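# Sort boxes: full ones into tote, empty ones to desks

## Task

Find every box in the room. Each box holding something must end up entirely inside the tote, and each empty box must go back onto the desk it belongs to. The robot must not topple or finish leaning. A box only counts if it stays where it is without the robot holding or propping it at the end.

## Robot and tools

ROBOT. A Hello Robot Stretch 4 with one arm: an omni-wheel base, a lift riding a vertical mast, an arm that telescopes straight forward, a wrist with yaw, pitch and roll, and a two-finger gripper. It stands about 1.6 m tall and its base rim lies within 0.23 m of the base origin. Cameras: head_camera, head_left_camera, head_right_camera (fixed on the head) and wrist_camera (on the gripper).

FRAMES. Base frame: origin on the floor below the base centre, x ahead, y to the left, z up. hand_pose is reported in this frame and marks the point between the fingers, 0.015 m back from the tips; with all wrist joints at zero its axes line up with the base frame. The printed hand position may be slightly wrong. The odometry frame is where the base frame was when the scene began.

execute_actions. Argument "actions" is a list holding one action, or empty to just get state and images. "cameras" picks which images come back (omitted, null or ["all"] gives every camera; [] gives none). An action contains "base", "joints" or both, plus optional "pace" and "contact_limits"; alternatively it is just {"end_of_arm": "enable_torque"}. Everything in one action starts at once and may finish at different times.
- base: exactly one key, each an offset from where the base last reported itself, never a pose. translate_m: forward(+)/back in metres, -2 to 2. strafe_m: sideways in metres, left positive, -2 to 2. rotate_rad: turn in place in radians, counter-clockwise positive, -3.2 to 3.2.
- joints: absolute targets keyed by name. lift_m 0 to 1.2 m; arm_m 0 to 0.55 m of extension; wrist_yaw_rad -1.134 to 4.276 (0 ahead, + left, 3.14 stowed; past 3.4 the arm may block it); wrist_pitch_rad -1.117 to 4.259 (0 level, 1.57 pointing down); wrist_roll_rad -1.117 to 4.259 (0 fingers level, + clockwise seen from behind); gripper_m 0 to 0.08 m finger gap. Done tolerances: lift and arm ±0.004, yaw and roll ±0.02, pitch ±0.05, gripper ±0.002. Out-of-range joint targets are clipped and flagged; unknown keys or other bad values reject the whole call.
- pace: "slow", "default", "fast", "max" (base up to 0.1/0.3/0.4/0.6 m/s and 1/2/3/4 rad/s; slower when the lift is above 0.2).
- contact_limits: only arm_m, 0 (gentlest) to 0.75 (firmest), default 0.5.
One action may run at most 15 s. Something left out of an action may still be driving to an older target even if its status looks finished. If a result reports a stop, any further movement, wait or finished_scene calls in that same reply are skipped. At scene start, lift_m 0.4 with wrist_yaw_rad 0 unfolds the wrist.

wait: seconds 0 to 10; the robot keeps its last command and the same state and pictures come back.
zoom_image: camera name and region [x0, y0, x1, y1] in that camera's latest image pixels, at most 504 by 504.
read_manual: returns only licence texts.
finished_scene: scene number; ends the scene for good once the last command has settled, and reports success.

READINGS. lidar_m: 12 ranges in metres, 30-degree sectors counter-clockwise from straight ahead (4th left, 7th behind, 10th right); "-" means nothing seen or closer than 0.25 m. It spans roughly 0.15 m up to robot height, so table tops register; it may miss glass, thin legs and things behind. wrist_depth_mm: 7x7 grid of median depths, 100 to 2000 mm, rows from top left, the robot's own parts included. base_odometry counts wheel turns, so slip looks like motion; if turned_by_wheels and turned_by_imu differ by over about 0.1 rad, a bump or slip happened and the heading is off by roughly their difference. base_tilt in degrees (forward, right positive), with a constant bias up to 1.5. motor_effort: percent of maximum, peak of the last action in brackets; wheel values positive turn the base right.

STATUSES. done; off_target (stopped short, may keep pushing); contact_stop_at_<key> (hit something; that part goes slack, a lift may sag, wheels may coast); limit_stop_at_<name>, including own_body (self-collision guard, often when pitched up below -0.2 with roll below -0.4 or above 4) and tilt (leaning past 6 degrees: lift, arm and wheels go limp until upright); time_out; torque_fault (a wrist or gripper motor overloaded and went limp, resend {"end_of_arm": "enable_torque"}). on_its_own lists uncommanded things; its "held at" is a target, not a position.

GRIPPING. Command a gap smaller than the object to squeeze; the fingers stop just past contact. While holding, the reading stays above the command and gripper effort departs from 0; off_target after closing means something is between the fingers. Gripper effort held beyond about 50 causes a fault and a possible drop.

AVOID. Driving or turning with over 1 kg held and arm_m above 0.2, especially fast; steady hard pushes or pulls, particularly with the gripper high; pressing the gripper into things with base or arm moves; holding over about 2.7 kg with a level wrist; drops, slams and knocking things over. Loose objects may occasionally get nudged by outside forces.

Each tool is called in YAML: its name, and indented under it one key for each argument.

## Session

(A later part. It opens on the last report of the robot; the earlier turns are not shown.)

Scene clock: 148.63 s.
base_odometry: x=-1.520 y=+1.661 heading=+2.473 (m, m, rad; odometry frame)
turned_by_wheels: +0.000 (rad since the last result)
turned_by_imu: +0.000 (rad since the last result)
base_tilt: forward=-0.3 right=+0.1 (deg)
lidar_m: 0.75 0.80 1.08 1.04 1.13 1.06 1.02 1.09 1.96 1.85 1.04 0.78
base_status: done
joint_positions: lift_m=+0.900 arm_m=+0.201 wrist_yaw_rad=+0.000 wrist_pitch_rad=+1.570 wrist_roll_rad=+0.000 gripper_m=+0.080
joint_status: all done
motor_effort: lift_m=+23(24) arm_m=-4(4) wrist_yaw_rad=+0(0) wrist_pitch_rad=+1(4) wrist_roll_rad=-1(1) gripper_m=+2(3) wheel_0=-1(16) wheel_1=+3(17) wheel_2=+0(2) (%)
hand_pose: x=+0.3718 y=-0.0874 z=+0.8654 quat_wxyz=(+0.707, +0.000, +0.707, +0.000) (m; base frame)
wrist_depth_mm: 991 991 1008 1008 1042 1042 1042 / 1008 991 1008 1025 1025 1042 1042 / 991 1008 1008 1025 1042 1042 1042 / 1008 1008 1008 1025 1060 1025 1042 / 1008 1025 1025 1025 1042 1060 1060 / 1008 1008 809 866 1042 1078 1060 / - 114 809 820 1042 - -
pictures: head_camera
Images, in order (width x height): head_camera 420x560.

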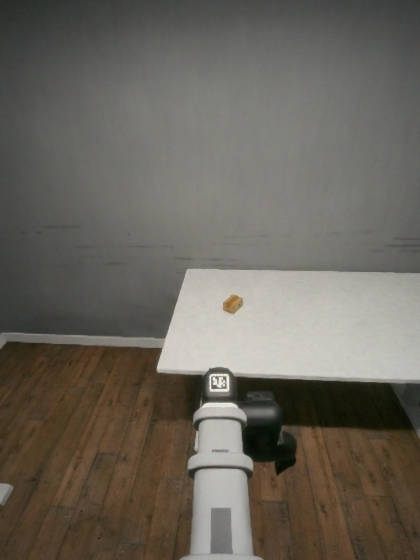

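execute_actions:
  actions:
    - {"base":{"translate_m":0.36},"joints":{"arm_m":0.48}}
  cameras: ["wrist_camera","head_left_camera"]

Scene clock: 152.03 s.
base_odometry: x=-1.802 y=+1.884 heading=+2.474 (m, m, rad; odometry frame)
turned_by_wheels: +0.001 (rad since the last result)
turned_by_imu: +0.001 (rad since the last result)
base_tilt: forward=-0.3 right=+0.1 (deg)
lidar_m: 0.39 0.41 1.06 1.02 1.08 1.43 1.38 1.51 1.94 1.28 0.54 0.41
base_status: done
joint_positions: lift_m=+0.900 arm_m=+0.479 wrist_yaw_rad=+0.000 wrist_pitch_rad=+1.570 wrist_roll_rad=+0.000 gripper_m=+0.080
joint_status: all done
motor_effort: lift_m=+23(23) arm_m=+5(5) wrist_yaw_rad=-2(0) wrist_pitch_rad=-1(1) wrist_roll_rad=-1(1) gripper_m=+2(2) wheel_0=+5(9) wheel_1=+6(10) wheel_2=-2(11) (%)
hand_pose: x=+0.6503 y=-0.0874 z=+0.8654 quat_wxyz=(+0.707, +0.000, +0.707, +0.000) (m; base frame)
wrist_depth_mm: 282 285 286 239 291 293 296 / 283 286 239 240 293 294 297 / 285 287 289 291 293 296 298 / 285 289 290 291 296 297 298 / 287 289 291 293 296 298 300 / 289 290 293 294 297 300 303 / - 114 294 297 298 - -
pictures: head_left_camera, wrist_camera
camera_calibration (this result's frames):
wrist_camera: T_world_to_cam=[[0.0116668, -0.999666, 0.0230644, -0.118543], [-0.999407, -0.0109104, 0.0326522, 0.675958], [-0.0323897, -0.0234317, -0.999201, 1.03519], [0, 0, 0, 1]] pos_world=[0.710469, -0.0868718, 1.01502]
Images, in order (width x height): head_left_camera 420x672, wrist_camera 616x392.

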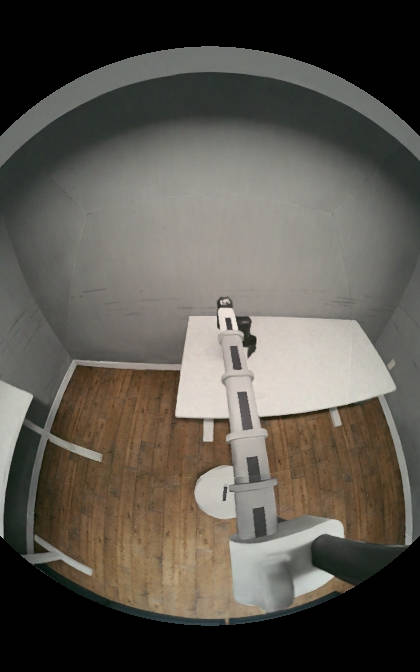

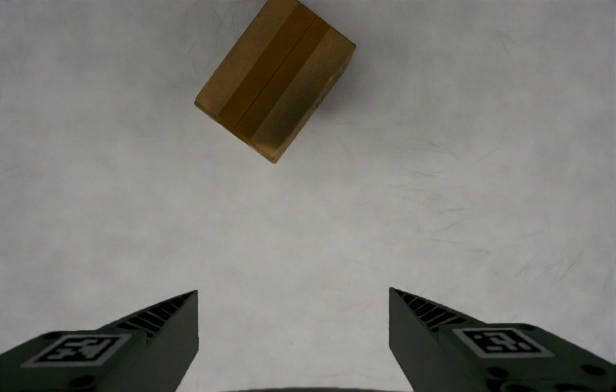

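execute_actions:
  actions:
    - {"base":{"strafe_m":0.014},"joints":{"arm_m":0.545,"wrist_roll_rad":0.65}}
  cameras: []

execute_actions:
  actions:
    - {"base":{"translate_m":0.062},"joints":{"lift_m":0.85},"pace":"slow"}
  cameras: ["wrist_camera"]

Scene clock: 155.07 s.
base_odometry: x=-1.811 y=+1.873 heading=+2.474 (m, m, rad; odometry frame)
turned_by_wheels: +0.000 (rad since the last result)
turned_by_imu: +0.000 (rad since the last result)
base_tilt: forward=-0.3 right=+0.1 (deg)
lidar_m: 0.38 0.42 1.03 1.00 1.07 1.44 1.38 1.48 1.97 1.30 0.52 0.41
base_status: done
joint_positions: lift_m=+0.900 arm_m=+0.544 wrist_yaw_rad=+0.000 wrist_pitch_rad=+1.570 wrist_roll_rad=+0.650 gripper_m=+0.080
joint_status: all done
motor_effort: lift_m=+23(23) arm_m=+5(5) wrist_yaw_rad=+0(1) wrist_pitch_rad=+1(0) wrist_roll_rad=+1(6) gripper_m=+2(2) wheel_0=-4(10) wheel_1=+6(12) wheel_2=+0(1) (%)
hand_pose: x=+0.7152 y=-0.0874 z=+0.8654 quat_wxyz=(+0.670, +0.226, +0.670, -0.226) (m; base frame)
wrist_depth_mm: 283 285 286 289 290 293 294 / 283 286 287 290 293 294 294 / 285 287 240 291 293 296 297 / 287 289 241 293 296 297 297 / 289 290 241 294 296 298 300 / 290 290 293 296 297 298 301 / - 114 296 297 298 - -
pictures: none
No camera images: the call's "cameras" was empty. Leave "cameras" out to get every camera's image.

Scene clock: 156.93 s.
base_odometry: x=-1.859 y=+1.911 heading=+2.475 (m, m, rad; odometry frame)
turned_by_wheels: +0.001 (rad since the last result)
turned_by_imu: +0.001 (rad since the last result)
base_tilt: forward=-0.3 right=+0.2 (deg)
lidar_m: 0.32 0.36 1.03 0.99 1.08 1.48 1.45 1.55 1.98 1.07 0.45 0.34
base_status: done
joint_positions: lift_m=+0.850 arm_m=+0.544 wrist_yaw_rad=+0.000 wrist_pitch_rad=+1.570 wrist_roll_rad=+0.650 gripper_m=+0.080
joint_status: all done
motor_effort: lift_m=+18(22) arm_m=+5(5) wrist_yaw_rad=-2(0) wrist_pitch_rad=-1(1) wrist_roll_rad=+1(1) gripper_m=+3(2) wheel_0=+5(9) wheel_1=+7(9) wheel_2=-5(10) (%)
hand_pose: x=+0.7152 y=-0.0874 z=+0.8158 quat_wxyz=(+0.670, +0.226, +0.670, -0.226) (m; base frame)
wrist_depth_mm: 235 236 237 239 241 242 243 / 236 237 238 241 242 244 245 / 236 237 240 241 243 245 246 / 238 239 240 241 243 246 247 / 238 240 242 193 245 247 249 / 240 240 193 193 195 248 250 / - 114 244 195 196 - -
pictures: wrist_camera
camera_calibration (this result's frames):
wrist_camera: T_world_to_cam=[[-0.595338, -0.803156, 0.0226555, 0.333504], [-0.802485, 0.595767, 0.0328538, 0.654514], [-0.0398841, 0.0013784, -0.999203, 0.995255], [0, 0, 0, 1]] pos_world=[0.76348, -0.123454, 0.965403]
Images, in order (width x height): wrist_camera 616x392.

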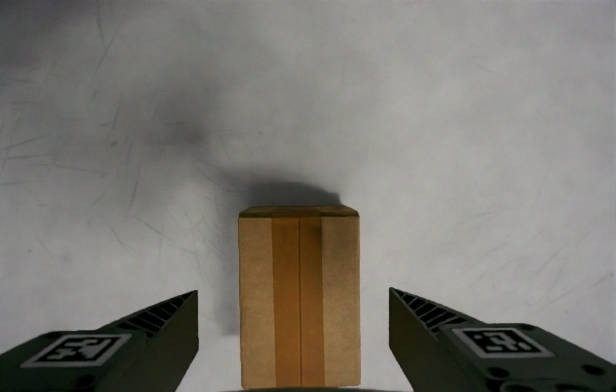

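execute_actions:
  actions:
    - {"joints":{"lift_m":0.797},"pace":"slow"}
  cameras: ["wrist_camera"]

execute_actions:
  actions:
    - {"joints":{"gripper_m":0.03}}
  cameras: []

execute_actions:
  actions:
    - {"joints":{"lift_m":0.88}}
  cameras: []

Scene clock: 159.30 s.
base_odometry: x=-1.859 y=+1.911 heading=+2.475 (m, m, rad; odometry frame)
turned_by_wheels: +0.000 (rad since the last result)
turned_by_imu: +0.000 (rad since the last result)
base_tilt: forward=-0.3 right=+0.1 (deg)
lidar_m: 0.32 0.36 1.04 1.00 1.08 1.50 1.45 1.55 1.97 1.07 0.45 0.35
base_status: not commanded
joint_positions: lift_m=+0.797 arm_m=+0.544 wrist_yaw_rad=+0.000 wrist_pitch_rad=+1.570 wrist_roll_rad=+0.650 gripper_m=+0.080
joint_status: all done
motor_effort: lift_m=+18(17) arm_m=+5(5) wrist_yaw_rad=+0(1) wrist_pitch_rad=-2(1) wrist_roll_rad=+1(1) gripper_m=+2(2) wheel_0=+5(6) wheel_1=+7(7) wheel_2=-6(5) (%)
hand_pose: x=+0.7152 y=-0.0874 z=+0.7628 quat_wxyz=(+0.670, +0.226, +0.670, -0.226) (m; base frame)
wrist_depth_mm: 183 184 185 186 187 189 190 / 183 185 186 187 188 190 191 / 184 186 187 188 189 190 191 / 186 187 187 189 190 191 193 / 186 187 141 139 191 193 194 / 187 187 140 140 141 193 195 / - 114 140 141 141 - -
pictures: wrist_camera
camera_calibration (this result's frames):
wrist_camera: T_world_to_cam=[[-0.595338, -0.803156, 0.0226556, 0.334705], [-0.802485, 0.595768, 0.0328539, 0.656256], [-0.0398843, 0.00137841, -0.999203, 0.942293], [0, 0, 0, 1]] pos_world=[0.763481, -0.123454, 0.912398]
Images, in order (width x height): wrist_camera 616x392.

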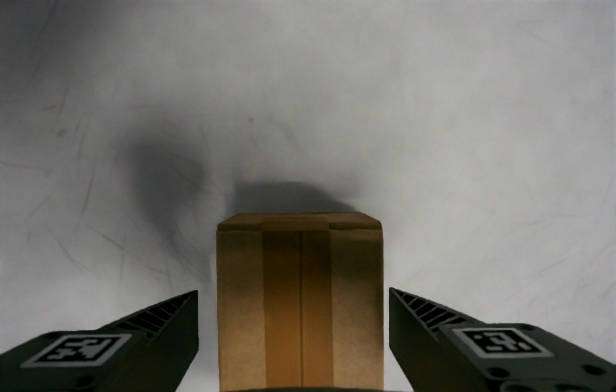

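Scene clock: 160.30 s.
base_odometry: x=-1.859 y=+1.911 heading=+2.475 (m, m, rad; odometry frame)
turned_by_wheels: +0.000 (rad since the last result)
turned_by_imu: +0.000 (rad since the last result)
base_tilt: forward=-0.3 right=+0.2 (deg)
lidar_m: 0.32 0.35 1.04 0.99 1.09 1.51 1.45 1.56 1.97 1.07 0.43 0.33
base_status: not commanded
joint_positions: lift_m=+0.797 arm_m=+0.544 wrist_yaw_rad=+0.000 wrist_pitch_rad=+1.570 wrist_roll_rad=+0.650 gripper_m=+0.059
joint_status: gripper_m off_target (ended at +0.059, target +0.030)
on_its_own: gripper_m is held at +0.053, not at your +0.030, by its contact guard: the fingers met something
motor_effort: lift_m=+18(18) arm_m=+5(5) wrist_yaw_rad=+0(1) wrist_pitch_rad=-3(0) wrist_roll_rad=+1(1) gripper_m=-40(41) wheel_0=+5(6) wheel_1=+7(8) wheel_2=-6(6) (%)
hand_pose: x=+0.7152 y=-0.0874 z=+0.7628 quat_wxyz=(+0.670, +0.226, +0.670, -0.226) (m; base frame)
wrist_depth_mm: 182 183 185 186 187 189 190 / 183 185 185 187 189 190 191 / 184 185 187 188 189 190 191 / 186 186 188 189 190 191 193 / 186 187 141 139 191 192 193 / 187 187 139 140 141 194 195 / 187 - 140 140 132 - -
pictures: none
No camera images: the call's "cameras" was empty. Leave "cameras" out to get every camera's image.

Scene clock: 161.63 s.
base_odometry: x=-1.859 y=+1.911 heading=+2.475 (m, m, rad; odometry frame)
turned_by_wheels: +0.000 (rad since the last result)
turned_by_imu: +0.000 (rad since the last result)
base_tilt: forward=-0.2 right=+0.2 (deg)
lidar_m: 0.32 0.35 1.03 1.00 1.09 1.50 1.44 1.55 1.96 1.05 0.43 0.32
base_status: not commanded
joint_positions: lift_m=+0.880 arm_m=+0.544 wrist_yaw_rad=+0.000 wrist_pitch_rad=+1.570 wrist_roll_rad=+0.650 gripper_m=+0.059
joint_status: all done
on_its_own: gripper_m is held at +0.053, not at your +0.030, by its contact guard: the fingers met something
motor_effort: lift_m=+26(27) arm_m=+5(5) wrist_yaw_rad=+0(0) wrist_pitch_rad=-1(1) wrist_roll_rad=+1(1) gripper_m=-40(40) wheel_0=+5(5) wheel_1=+7(7) wheel_2=-5(6) (%)
hand_pose: x=+0.7152 y=-0.0874 z=+0.8452 quat_wxyz=(+0.670, +0.226, +0.670, -0.226) (m; base frame)
wrist_depth_mm: 262 263 265 267 268 271 273 / 263 265 266 268 270 272 274 / 264 267 267 270 271 273 276 / 266 267 268 271 273 276 277 / 267 268 141 139 276 277 278 / 268 270 139 140 141 278 279 / 268 - 140 141 132 - 281
pictures: none
No camera images: the call's "cameras" was empty. Leave "cameras" out to get every camera's image.

execute_actions:
  actions:
    - {"joints":{"wrist_pitch_rad":0,"wrist_roll_rad":0,"arm_m":0.3}}
  cameras: []

execute_actions:
  actions:
    - {"joints":{"wrist_roll_rad":0}}
  cameras: []

execute_actions:
  actions:
    - {"joints":{"wrist_roll_rad":0}}
  cameras: []

Scene clock: 164.97 s.
base_odometry: x=-1.859 y=+1.911 heading=+2.475 (m, m, rad; odometry frame)
turned_by_wheels: +0.000 (rad since the last result)
turned_by_imu: +0.000 (rad since the last result)
base_tilt: forward=-0.3 right=+0.2 (deg)
lidar_m: 0.33 0.37 1.03 1.00 1.07 1.48 1.44 1.54 1.97 1.06 0.45 0.34
base_status: not commanded
joint_positions: lift_m=+0.880 arm_m=+0.301 wrist_yaw_rad=+0.000 wrist_pitch_rad=+0.006 wrist_roll_rad=+0.000 gripper_m=+0.059
joint_status: all done
on_its_own: gripper_m is held at +0.053, not at your +0.030, by its contact guard: the fingers met something
motor_effort: lift_m=+25(25) arm_m=-4(5) wrist_yaw_rad=+0(1) wrist_pitch_rad=-19(21) wrist_roll_rad=-1(4) gripper_m=-40(40) wheel_0=+5(5) wheel_1=+7(7) wheel_2=-5(5) (%)
hand_pose: x=+0.6843 y=-0.0875 z=+1.0566 quat_wxyz=(+1.000, +0.000, +0.003, +0.000) (m; base frame)
wrist_depth_mm: 585 580 574 569 569 569 564 / 580 585 580 574 574 569 564 / 591 585 585 580 574 574 569 / 591 585 585 585 580 574 574 / 597 591 141 140 585 580 580 / 603 597 139 140 141 580 580 / 597 - 140 140 132 - 585
pictures: none
No camera images: the call's "cameras" was empty. Leave "cameras" out to get every camera's image.

Scene clock: 165.27 s.
base_odometry: x=-1.859 y=+1.911 heading=+2.475 (m, m, rad; odometry frame)
turned_by_wheels: +0.000 (rad since the last result)
turned_by_imu: +0.000 (rad since the last result)
base_tilt: forward=-0.3 right=+0.2 (deg)
lidar_m: 0.31 0.37 1.03 0.98 1.06 1.49 1.44 1.55 1.98 1.08 0.45 0.34
base_status: not commanded
joint_positions: lift_m=+0.880 arm_m=+0.301 wrist_yaw_rad=+0.000 wrist_pitch_rad=+0.006 wrist_roll_rad=+0.000 gripper_m=+0.059
joint_status: all done
on_its_own: gripper_m is held at +0.053, not at your +0.030, by its contact guard: the fingers met something
motor_effort: lift_m=+25(25) arm_m=-4(4) wrist_yaw_rad=+0(0) wrist_pitch_rad=-18(15) wrist_roll_rad=-1(2) gripper_m=-40(40) wheel_0=+5(5) wheel_1=+7(7) wheel_2=-5(6) (%)
hand_pose: x=+0.6843 y=-0.0875 z=+1.0566 quat_wxyz=(+1.000, +0.000, +0.003, +0.000) (m; base frame)
wrist_depth_mm: 580 574 574 569 569 569 564 / 591 580 574 574 569 569 564 / 585 585 580 580 574 569 574 / 591 591 585 580 580 574 574 / 597 591 142 139 585 580 580 / 597 597 139 140 141 585 580 / 603 - 139 141 132 - 585
pictures: none
No camera images: the call's "cameras" was empty. Leave "cameras" out to get every camera's image.

Scene clock: 165.57 s.
base_odometry: x=-1.859 y=+1.911 heading=+2.475 (m, m, rad; odometry frame)
turned_by_wheels: +0.000 (rad since the last result)
turned_by_imu: +0.000 (rad since the last result)
base_tilt: forward=-0.3 right=+0.1 (deg)
lidar_m: 0.33 0.36 1.03 0.98 1.06 1.50 1.45 1.55 1.97 1.06 0.43 0.35
base_status: not commanded
joint_positions: lift_m=+0.880 arm_m=+0.301 wrist_yaw_rad=+0.000 wrist_pitch_rad=+0.006 wrist_roll_rad=+0.000 gripper_m=+0.059
joint_status: all done
on_its_own: gripper_m is held at +0.053, not at your +0.030, by its contact guard: the fingers met something
motor_effort: lift_m=+25(25) arm_m=-4(5) wrist_yaw_rad=+0(0) wrist_pitch_rad=-17(18) wrist_roll_rad=-1(2) gripper_m=-40(40) wheel_0=+5(5) wheel_1=+6(6) wheel_2=-5(6) (%)
hand_pose: x=+0.6843 y=-0.0875 z=+1.0566 quat_wxyz=(+1.000, +0.000, +0.003, +0.000) (m; base frame)
wrist_depth_mm: 580 574 574 574 569 564 564 / 585 580 574 569 574 569 564 / 585 580 585 580 574 574 569 / 591 591 585 580 580 574 574 / 597 597 141 139 580 585 574 / 597 591 139 140 141 585 580 / 603 - 140 140 132 - 585
pictures: none
No camera images: the call's "cameras" was empty. Leave "cameras" out to get every camera's image.

execute_actions:
  actions:
    - {"base":{"translate_m":-0.42},"joints":{"arm_m":0.15,"wrist_pitch_rad":1.57,"wrist_roll_rad":1.78},"pace":"fast"}
  cameras: []

execute_actions:
  actions:
    - {"base":{"strafe_m":-1.538},"joints":{"lift_m":0.35},"pace":"fast"}
  cameras: ["head_camera"]

execute_actions:
  actions:
    - {"base":{"translate_m":0.348},"joints":{"arm_m":0.474,"lift_m":0.3}}
  cameras: ["wrist_camera"]

Scene clock: 171.57 s.
base_odometry: x=-1.530 y=+1.651 heading=+2.474 (m, m, rad; odometry frame)
turned_by_wheels: -0.001 (rad since the last result)
turned_by_imu: -0.001 (rad since the last result)
base_tilt: forward=-0.3 right=+0.2 (deg)
lidar_m: 0.74 0.81 1.05 1.03 1.10 1.06 1.01 1.08 1.98 1.87 1.03 0.77
base_status: done
joint_positions: lift_m=+0.880 arm_m=+0.151 wrist_yaw_rad=+0.000 wrist_pitch_rad=+1.570 wrist_roll_rad=+1.780 gripper_m=+0.059
joint_status: all done
on_its_own: gripper_m is held at +0.053, not at your +0.030, by its contact guard: the fingers met something
motor_effort: lift_m=+24(25) arm_m=-4(5) wrist_yaw_rad=+0(2) wrist_pitch_rad=+0(13) wrist_roll_rad=+0(4) gripper_m=-40(40) wheel_0=-5(10) wheel_1=-4(12) wheel_2=+2(14) (%)
hand_pose: x=+0.3217 y=-0.0874 z=+0.8453 quat_wxyz=(+0.445, +0.550, +0.445, -0.549) (m; base frame)
wrist_depth_mm: 976 976 991 991 991 991 1008 / 991 991 991 991 991 991 1025 / 976 991 991 1008 1008 798 1008 / 991 991 991 1008 798 798 1025 / 991 991 141 139 798 809 1025 / 976 1008 139 140 141 798 1042 / 1008 - 140 141 132 - 1060
pictures: none
No camera images: the call's "cameras" was empty. Leave "cameras" out to get every camera's image.

Scene clock: 176.77 s.
base_odometry: x=-0.578 y=+2.859 heading=+2.474 (m, m, rad; odometry frame)
turned_by_wheels: +0.000 (rad since the last result)
turned_by_imu: +0.001 (rad since the last result)
base_tilt: forward=-0.3 right=+0.2 (deg)
lidar_m: 0.85 0.71 1.02 2.56 1.52 1.26 1.21 0.46 0.34 0.33 0.35 0.51
base_status: done
joint_positions: lift_m=+0.350 arm_m=+0.151 wrist_yaw_rad=+0.000 wrist_pitch_rad=+1.570 wrist_roll_rad=+1.780 gripper_m=+0.059
joint_status: all done
on_its_own: gripper_m is held at +0.053, not at your +0.030, by its contact guard: the fingers met something
motor_effort: lift_m=+21(23) arm_m=-4(4) wrist_yaw_rad=-1(0) wrist_pitch_rad=+0(1) wrist_roll_rad=+1(1) gripper_m=-40(40) wheel_0=+1(15) wheel_1=-2(15) wheel_2=+0(1) (%)
hand_pose: x=+0.3218 y=-0.0874 z=+0.3156 quat_wxyz=(+0.445, +0.550, +0.445, -0.549) (m; base frame)
wrist_depth_mm: 449 452 455 459 459 462 462 / 452 455 455 459 462 466 294 / 455 455 459 462 466 340 254 / 455 459 462 466 466 300 254 / 459 466 141 139 427 281 256 / 462 466 139 140 141 267 257 / 466 - 140 141 132 - 258
pictures: head_camera
Images, in order (width x height): head_camera 420x560.

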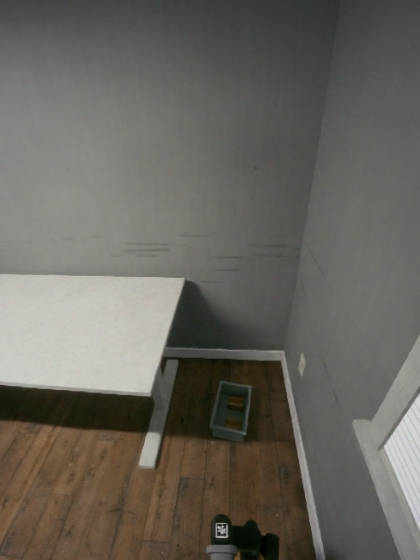

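Scene clock: 179.40 s.
base_odometry: x=-0.851 y=+3.074 heading=+2.475 (m, m, rad; odometry frame)
turned_by_wheels: +0.001 (rad since the last result)
turned_by_imu: +0.001 (rad since the last result)
base_tilt: forward=-0.2 right=+0.1 (deg)
lidar_m: 0.48 0.41 0.46 1.66 1.98 1.57 1.33 0.47 0.37 0.35 0.38 0.60
base_status: done
joint_positions: lift_m=+0.300 arm_m=+0.473 wrist_yaw_rad=+0.000 wrist_pitch_rad=+1.570 wrist_roll_rad=+1.780 gripper_m=+0.059
joint_status: all done
on_its_own: gripper_m is held at +0.053, not at your +0.030, by its contact guard: the fingers met something
motor_effort: lift_m=+20(19) arm_m=+4(5) wrist_yaw_rad=-2(0) wrist_pitch_rad=+2(0) wrist_roll_rad=+0(1) gripper_m=-41(40) wheel_0=+5(11) wheel_1=+6(11) wheel_2=-2(12) (%)
hand_pose: x=+0.6444 y=-0.0874 z=+0.2656 quat_wxyz=(+0.445, +0.550, +0.445, -0.549) (m; base frame)
wrist_depth_mm: 397 402 404 407 410 410 413 / 399 402 404 410 410 418 415 / 402 404 407 410 410 415 418 / 404 340 404 410 413 332 421 / 407 343 141 139 364 332 424 / 407 319 139 140 141 329 424 / 410 - 139 141 132 - 430
pictures: wrist_camera
camera_calibration (this result's frames):
wrist_camera: T_world_to_cam=[[-0.980374, 0.195918, 0.0219713, 0.639436], [0.196579, 0.979912, 0.0336111, 0.00533411], [-0.0149449, 0.0372706, -0.999193, 0.429767], [0, 0, 0, 1]] pos_world=[0.632261, -0.146522, 0.415192]
Images, in order (width x height): wrist_camera 616x392.

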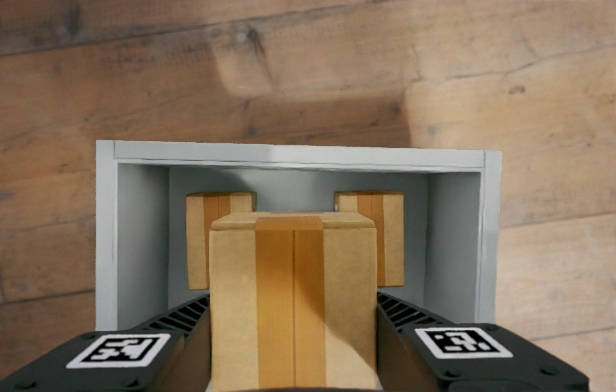

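execute_actions:
  actions:
    - {"joints":{"lift_m":0.14}}
  cameras: ["wrist_camera"]

Scene clock: 183.20 s.
base_odometry: x=-0.851 y=+3.074 heading=+2.475 (m, m, rad; odometry frame)
turned_by_wheels: +0.000 (rad since the last result)
turned_by_imu: +0.000 (rad since the last result)
base_tilt: forward=-0.3 right=+0.2 (deg)
lidar_m: 0.49 0.40 0.47 1.66 1.99 1.56 1.33 0.48 0.37 0.34 0.37 0.61
base_status: not commanded
joint_positions: lift_m=+0.140 arm_m=+0.473 wrist_yaw_rad=+0.000 wrist_pitch_rad=+1.570 wrist_roll_rad=+1.780 gripper_m=+0.059
joint_status: all done
on_its_own: gripper_m is held at +0.053, not at your +0.030, by its contact guard: the fingers met something
motor_effort: lift_m=+20(19) arm_m=+4(4) wrist_yaw_rad=-2(2) wrist_pitch_rad=+2(1) wrist_roll_rad=+0(0) gripper_m=-41(40) wheel_0=+4(4) wheel_1=+6(6) wheel_2=-2(2) (%)
hand_pose: x=+0.6443 y=-0.0874 z=+0.1056 quat_wxyz=(+0.445, +0.550, +0.445, -0.549) (m; base frame)
wrist_depth_mm: 242 244 245 247 249 250 252 / 243 245 246 249 250 251 253 / 127 128 129 130 131 131 132 / 204 245 247 248 250 251 211 / 205 196 141 139 201 202 210 / 206 198 139 140 141 203 208 / 187 - 140 141 132 - -
pictures: wrist_camera
camera_calibration (this result's frames):
wrist_camera: T_world_to_cam=[[-0.980322, 0.196138, 0.0223148, 0.64281], [0.19681, 0.979868, 0.0335422, 0.010584], [-0.0152867, 0.0372739, -0.999188, 0.270132], [0, 0, 0, 1]] pos_world=[0.632208, -0.146519, 0.255214]
Images, in order (width x height): wrist_camera 616x392.

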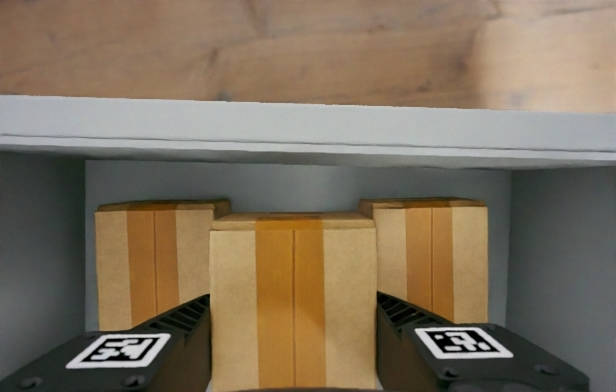

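execute_actions:
  actions:
    - {"joints":{"lift_m":0.097},"pace":"slow"}
  cameras: []

execute_actions:
  actions:
    - {"joints":{"gripper_m":0.062}}
  cameras: []

execute_actions:
  actions:
    - {"joints":{"lift_m":0.32}}
  cameras: ["wrist_camera","head_camera"]

Scene clock: 186.53 s.
base_odometry: x=-0.851 y=+3.074 heading=+2.475 (m, m, rad; odometry frame)
turned_by_wheels: +0.000 (rad since the last result)
turned_by_imu: +0.000 (rad since the last result)
base_tilt: forward=-0.2 right=+0.2 (deg)
lidar_m: 0.49 0.41 0.47 1.66 1.98 1.57 1.32 0.47 0.36 0.34 0.38 0.60
base_status: not commanded
joint_positions: lift_m=+0.097 arm_m=+0.473 wrist_yaw_rad=+0.000 wrist_pitch_rad=+1.570 wrist_roll_rad=+1.780 gripper_m=+0.059
joint_status: all done
on_its_own: gripper_m is held at +0.053, not at your +0.030, by its contact guard: the fingers met something
motor_effort: lift_m=+20(21) arm_m=+4(4) wrist_yaw_rad=-1(0) wrist_pitch_rad=+0(0) wrist_roll_rad=+0(0) gripper_m=-40(40) wheel_0=+4(4) wheel_1=+6(6) wheel_2=-1(2) (%)
hand_pose: x=+0.6443 y=-0.0874 z=+0.0627 quat_wxyz=(+0.445, +0.550, +0.445, -0.549) (m; base frame)
wrist_depth_mm: 201 202 203 204 206 207 208 / - - - - - 208 - / 162 151 172 163 148 136 - / 194 202 203 205 206 207 206 / 153 153 141 139 157 158 200 / 154 154 139 140 141 158 199 / 180 - 140 141 132 - -
pictures: none
No camera images: the call's "cameras" was empty. Leave "cameras" out to get every camera's image.

Scene clock: 187.17 s.
base_odometry: x=-0.851 y=+3.074 heading=+2.475 (m, m, rad; odometry frame)
turned_by_wheels: +0.000 (rad since the last result)
turned_by_imu: +0.000 (rad since the last result)
base_tilt: forward=-0.2 right=+0.2 (deg)
lidar_m: 0.48 0.40 0.47 1.64 1.98 1.56 1.33 0.48 0.36 0.34 0.37 0.60
base_status: not commanded
joint_positions: lift_m=+0.097 arm_m=+0.473 wrist_yaw_rad=+0.000 wrist_pitch_rad=+1.570 wrist_roll_rad=+1.780 gripper_m=+0.062
joint_status: all done
motor_effort: lift_m=+20(20) arm_m=+4(4) wrist_yaw_rad=+1(1) wrist_pitch_rad=+1(1) wrist_roll_rad=+0(0) gripper_m=+3(38) wheel_0=+4(5) wheel_1=+6(6) wheel_2=-1(1) (%)
hand_pose: x=+0.6443 y=-0.0874 z=+0.0627 quat_wxyz=(+0.445, +0.550, +0.445, -0.549) (m; base frame)
wrist_depth_mm: 202 202 204 205 206 208 209 / - - - - - 208 - / 160 150 172 162 147 135 - / 193 203 204 206 206 208 207 / 154 154 157 157 158 158 201 / 178 155 156 157 158 159 200 / 183 - 158 158 137 - -
pictures: none
No camera images: the call's "cameras" was empty. Leave "cameras" out to get every camera's image.

Scene clock: 189.17 s.
base_odometry: x=-0.851 y=+3.074 heading=+2.475 (m, m, rad; odometry frame)
turned_by_wheels: +0.000 (rad since the last result)
turned_by_imu: +0.000 (rad since the last result)
base_tilt: forward=-0.3 right=+0.2 (deg)
lidar_m: 0.50 0.40 0.47 1.66 1.99 1.58 1.30 0.48 0.37 0.36 0.38 0.62
base_status: not commanded
joint_positions: lift_m=+0.320 arm_m=+0.473 wrist_yaw_rad=+0.000 wrist_pitch_rad=+1.570 wrist_roll_rad=+1.780 gripper_m=+0.062
joint_status: all done
motor_effort: lift_m=+24(25) arm_m=+4(4) wrist_yaw_rad=+0(1) wrist_pitch_rad=+1(0) wrist_roll_rad=+0(0) gripper_m=+2(2) wheel_0=+5(4) wheel_1=+6(6) wheel_2=-2(1) (%)
hand_pose: x=+0.6443 y=-0.0874 z=+0.2853 quat_wxyz=(+0.445, +0.550, +0.445, -0.549) (m; base frame)
wrist_depth_mm: 415 421 424 424 427 430 433 / 421 424 427 427 430 433 433 / 421 427 427 433 433 436 442 / 427 368 410 430 413 362 442 / 427 373 379 382 384 359 445 / 430 343 433 436 158 357 449 / 433 - 317 342 136 - 449
pictures: head_camera, wrist_camera
camera_calibration (this result's frames):
wrist_camera: T_world_to_cam=[[-0.980306, 0.19622, 0.0223368, 0.638783], [0.196893, 0.979851, 0.0335378, 0.00450438], [-0.0153059, 0.0372752, -0.999188, 0.449702], [0, 0, 0, 1]] pos_world=[0.632198, -0.146518, 0.434917]
Images, in order (width x height): head_camera 420x560, wrist_camera 616x392.

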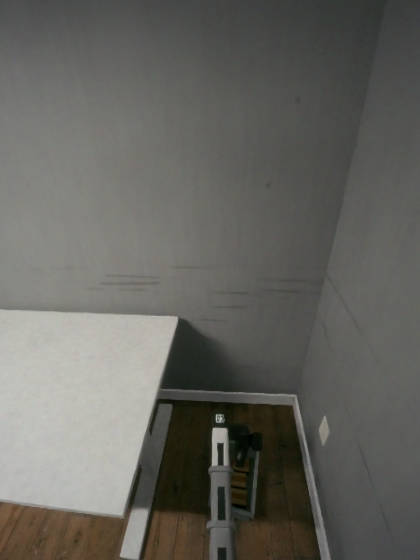

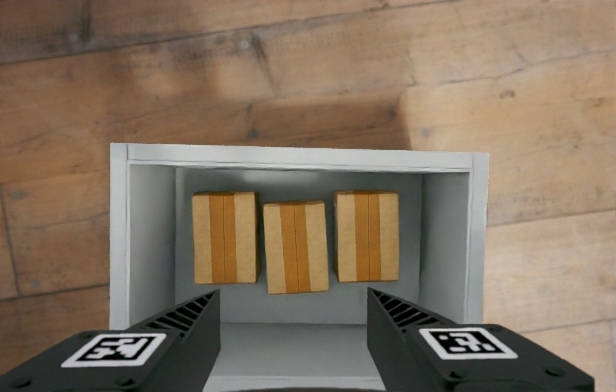

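finished_scene:
  scene: 2

The scene is finished: the task was done.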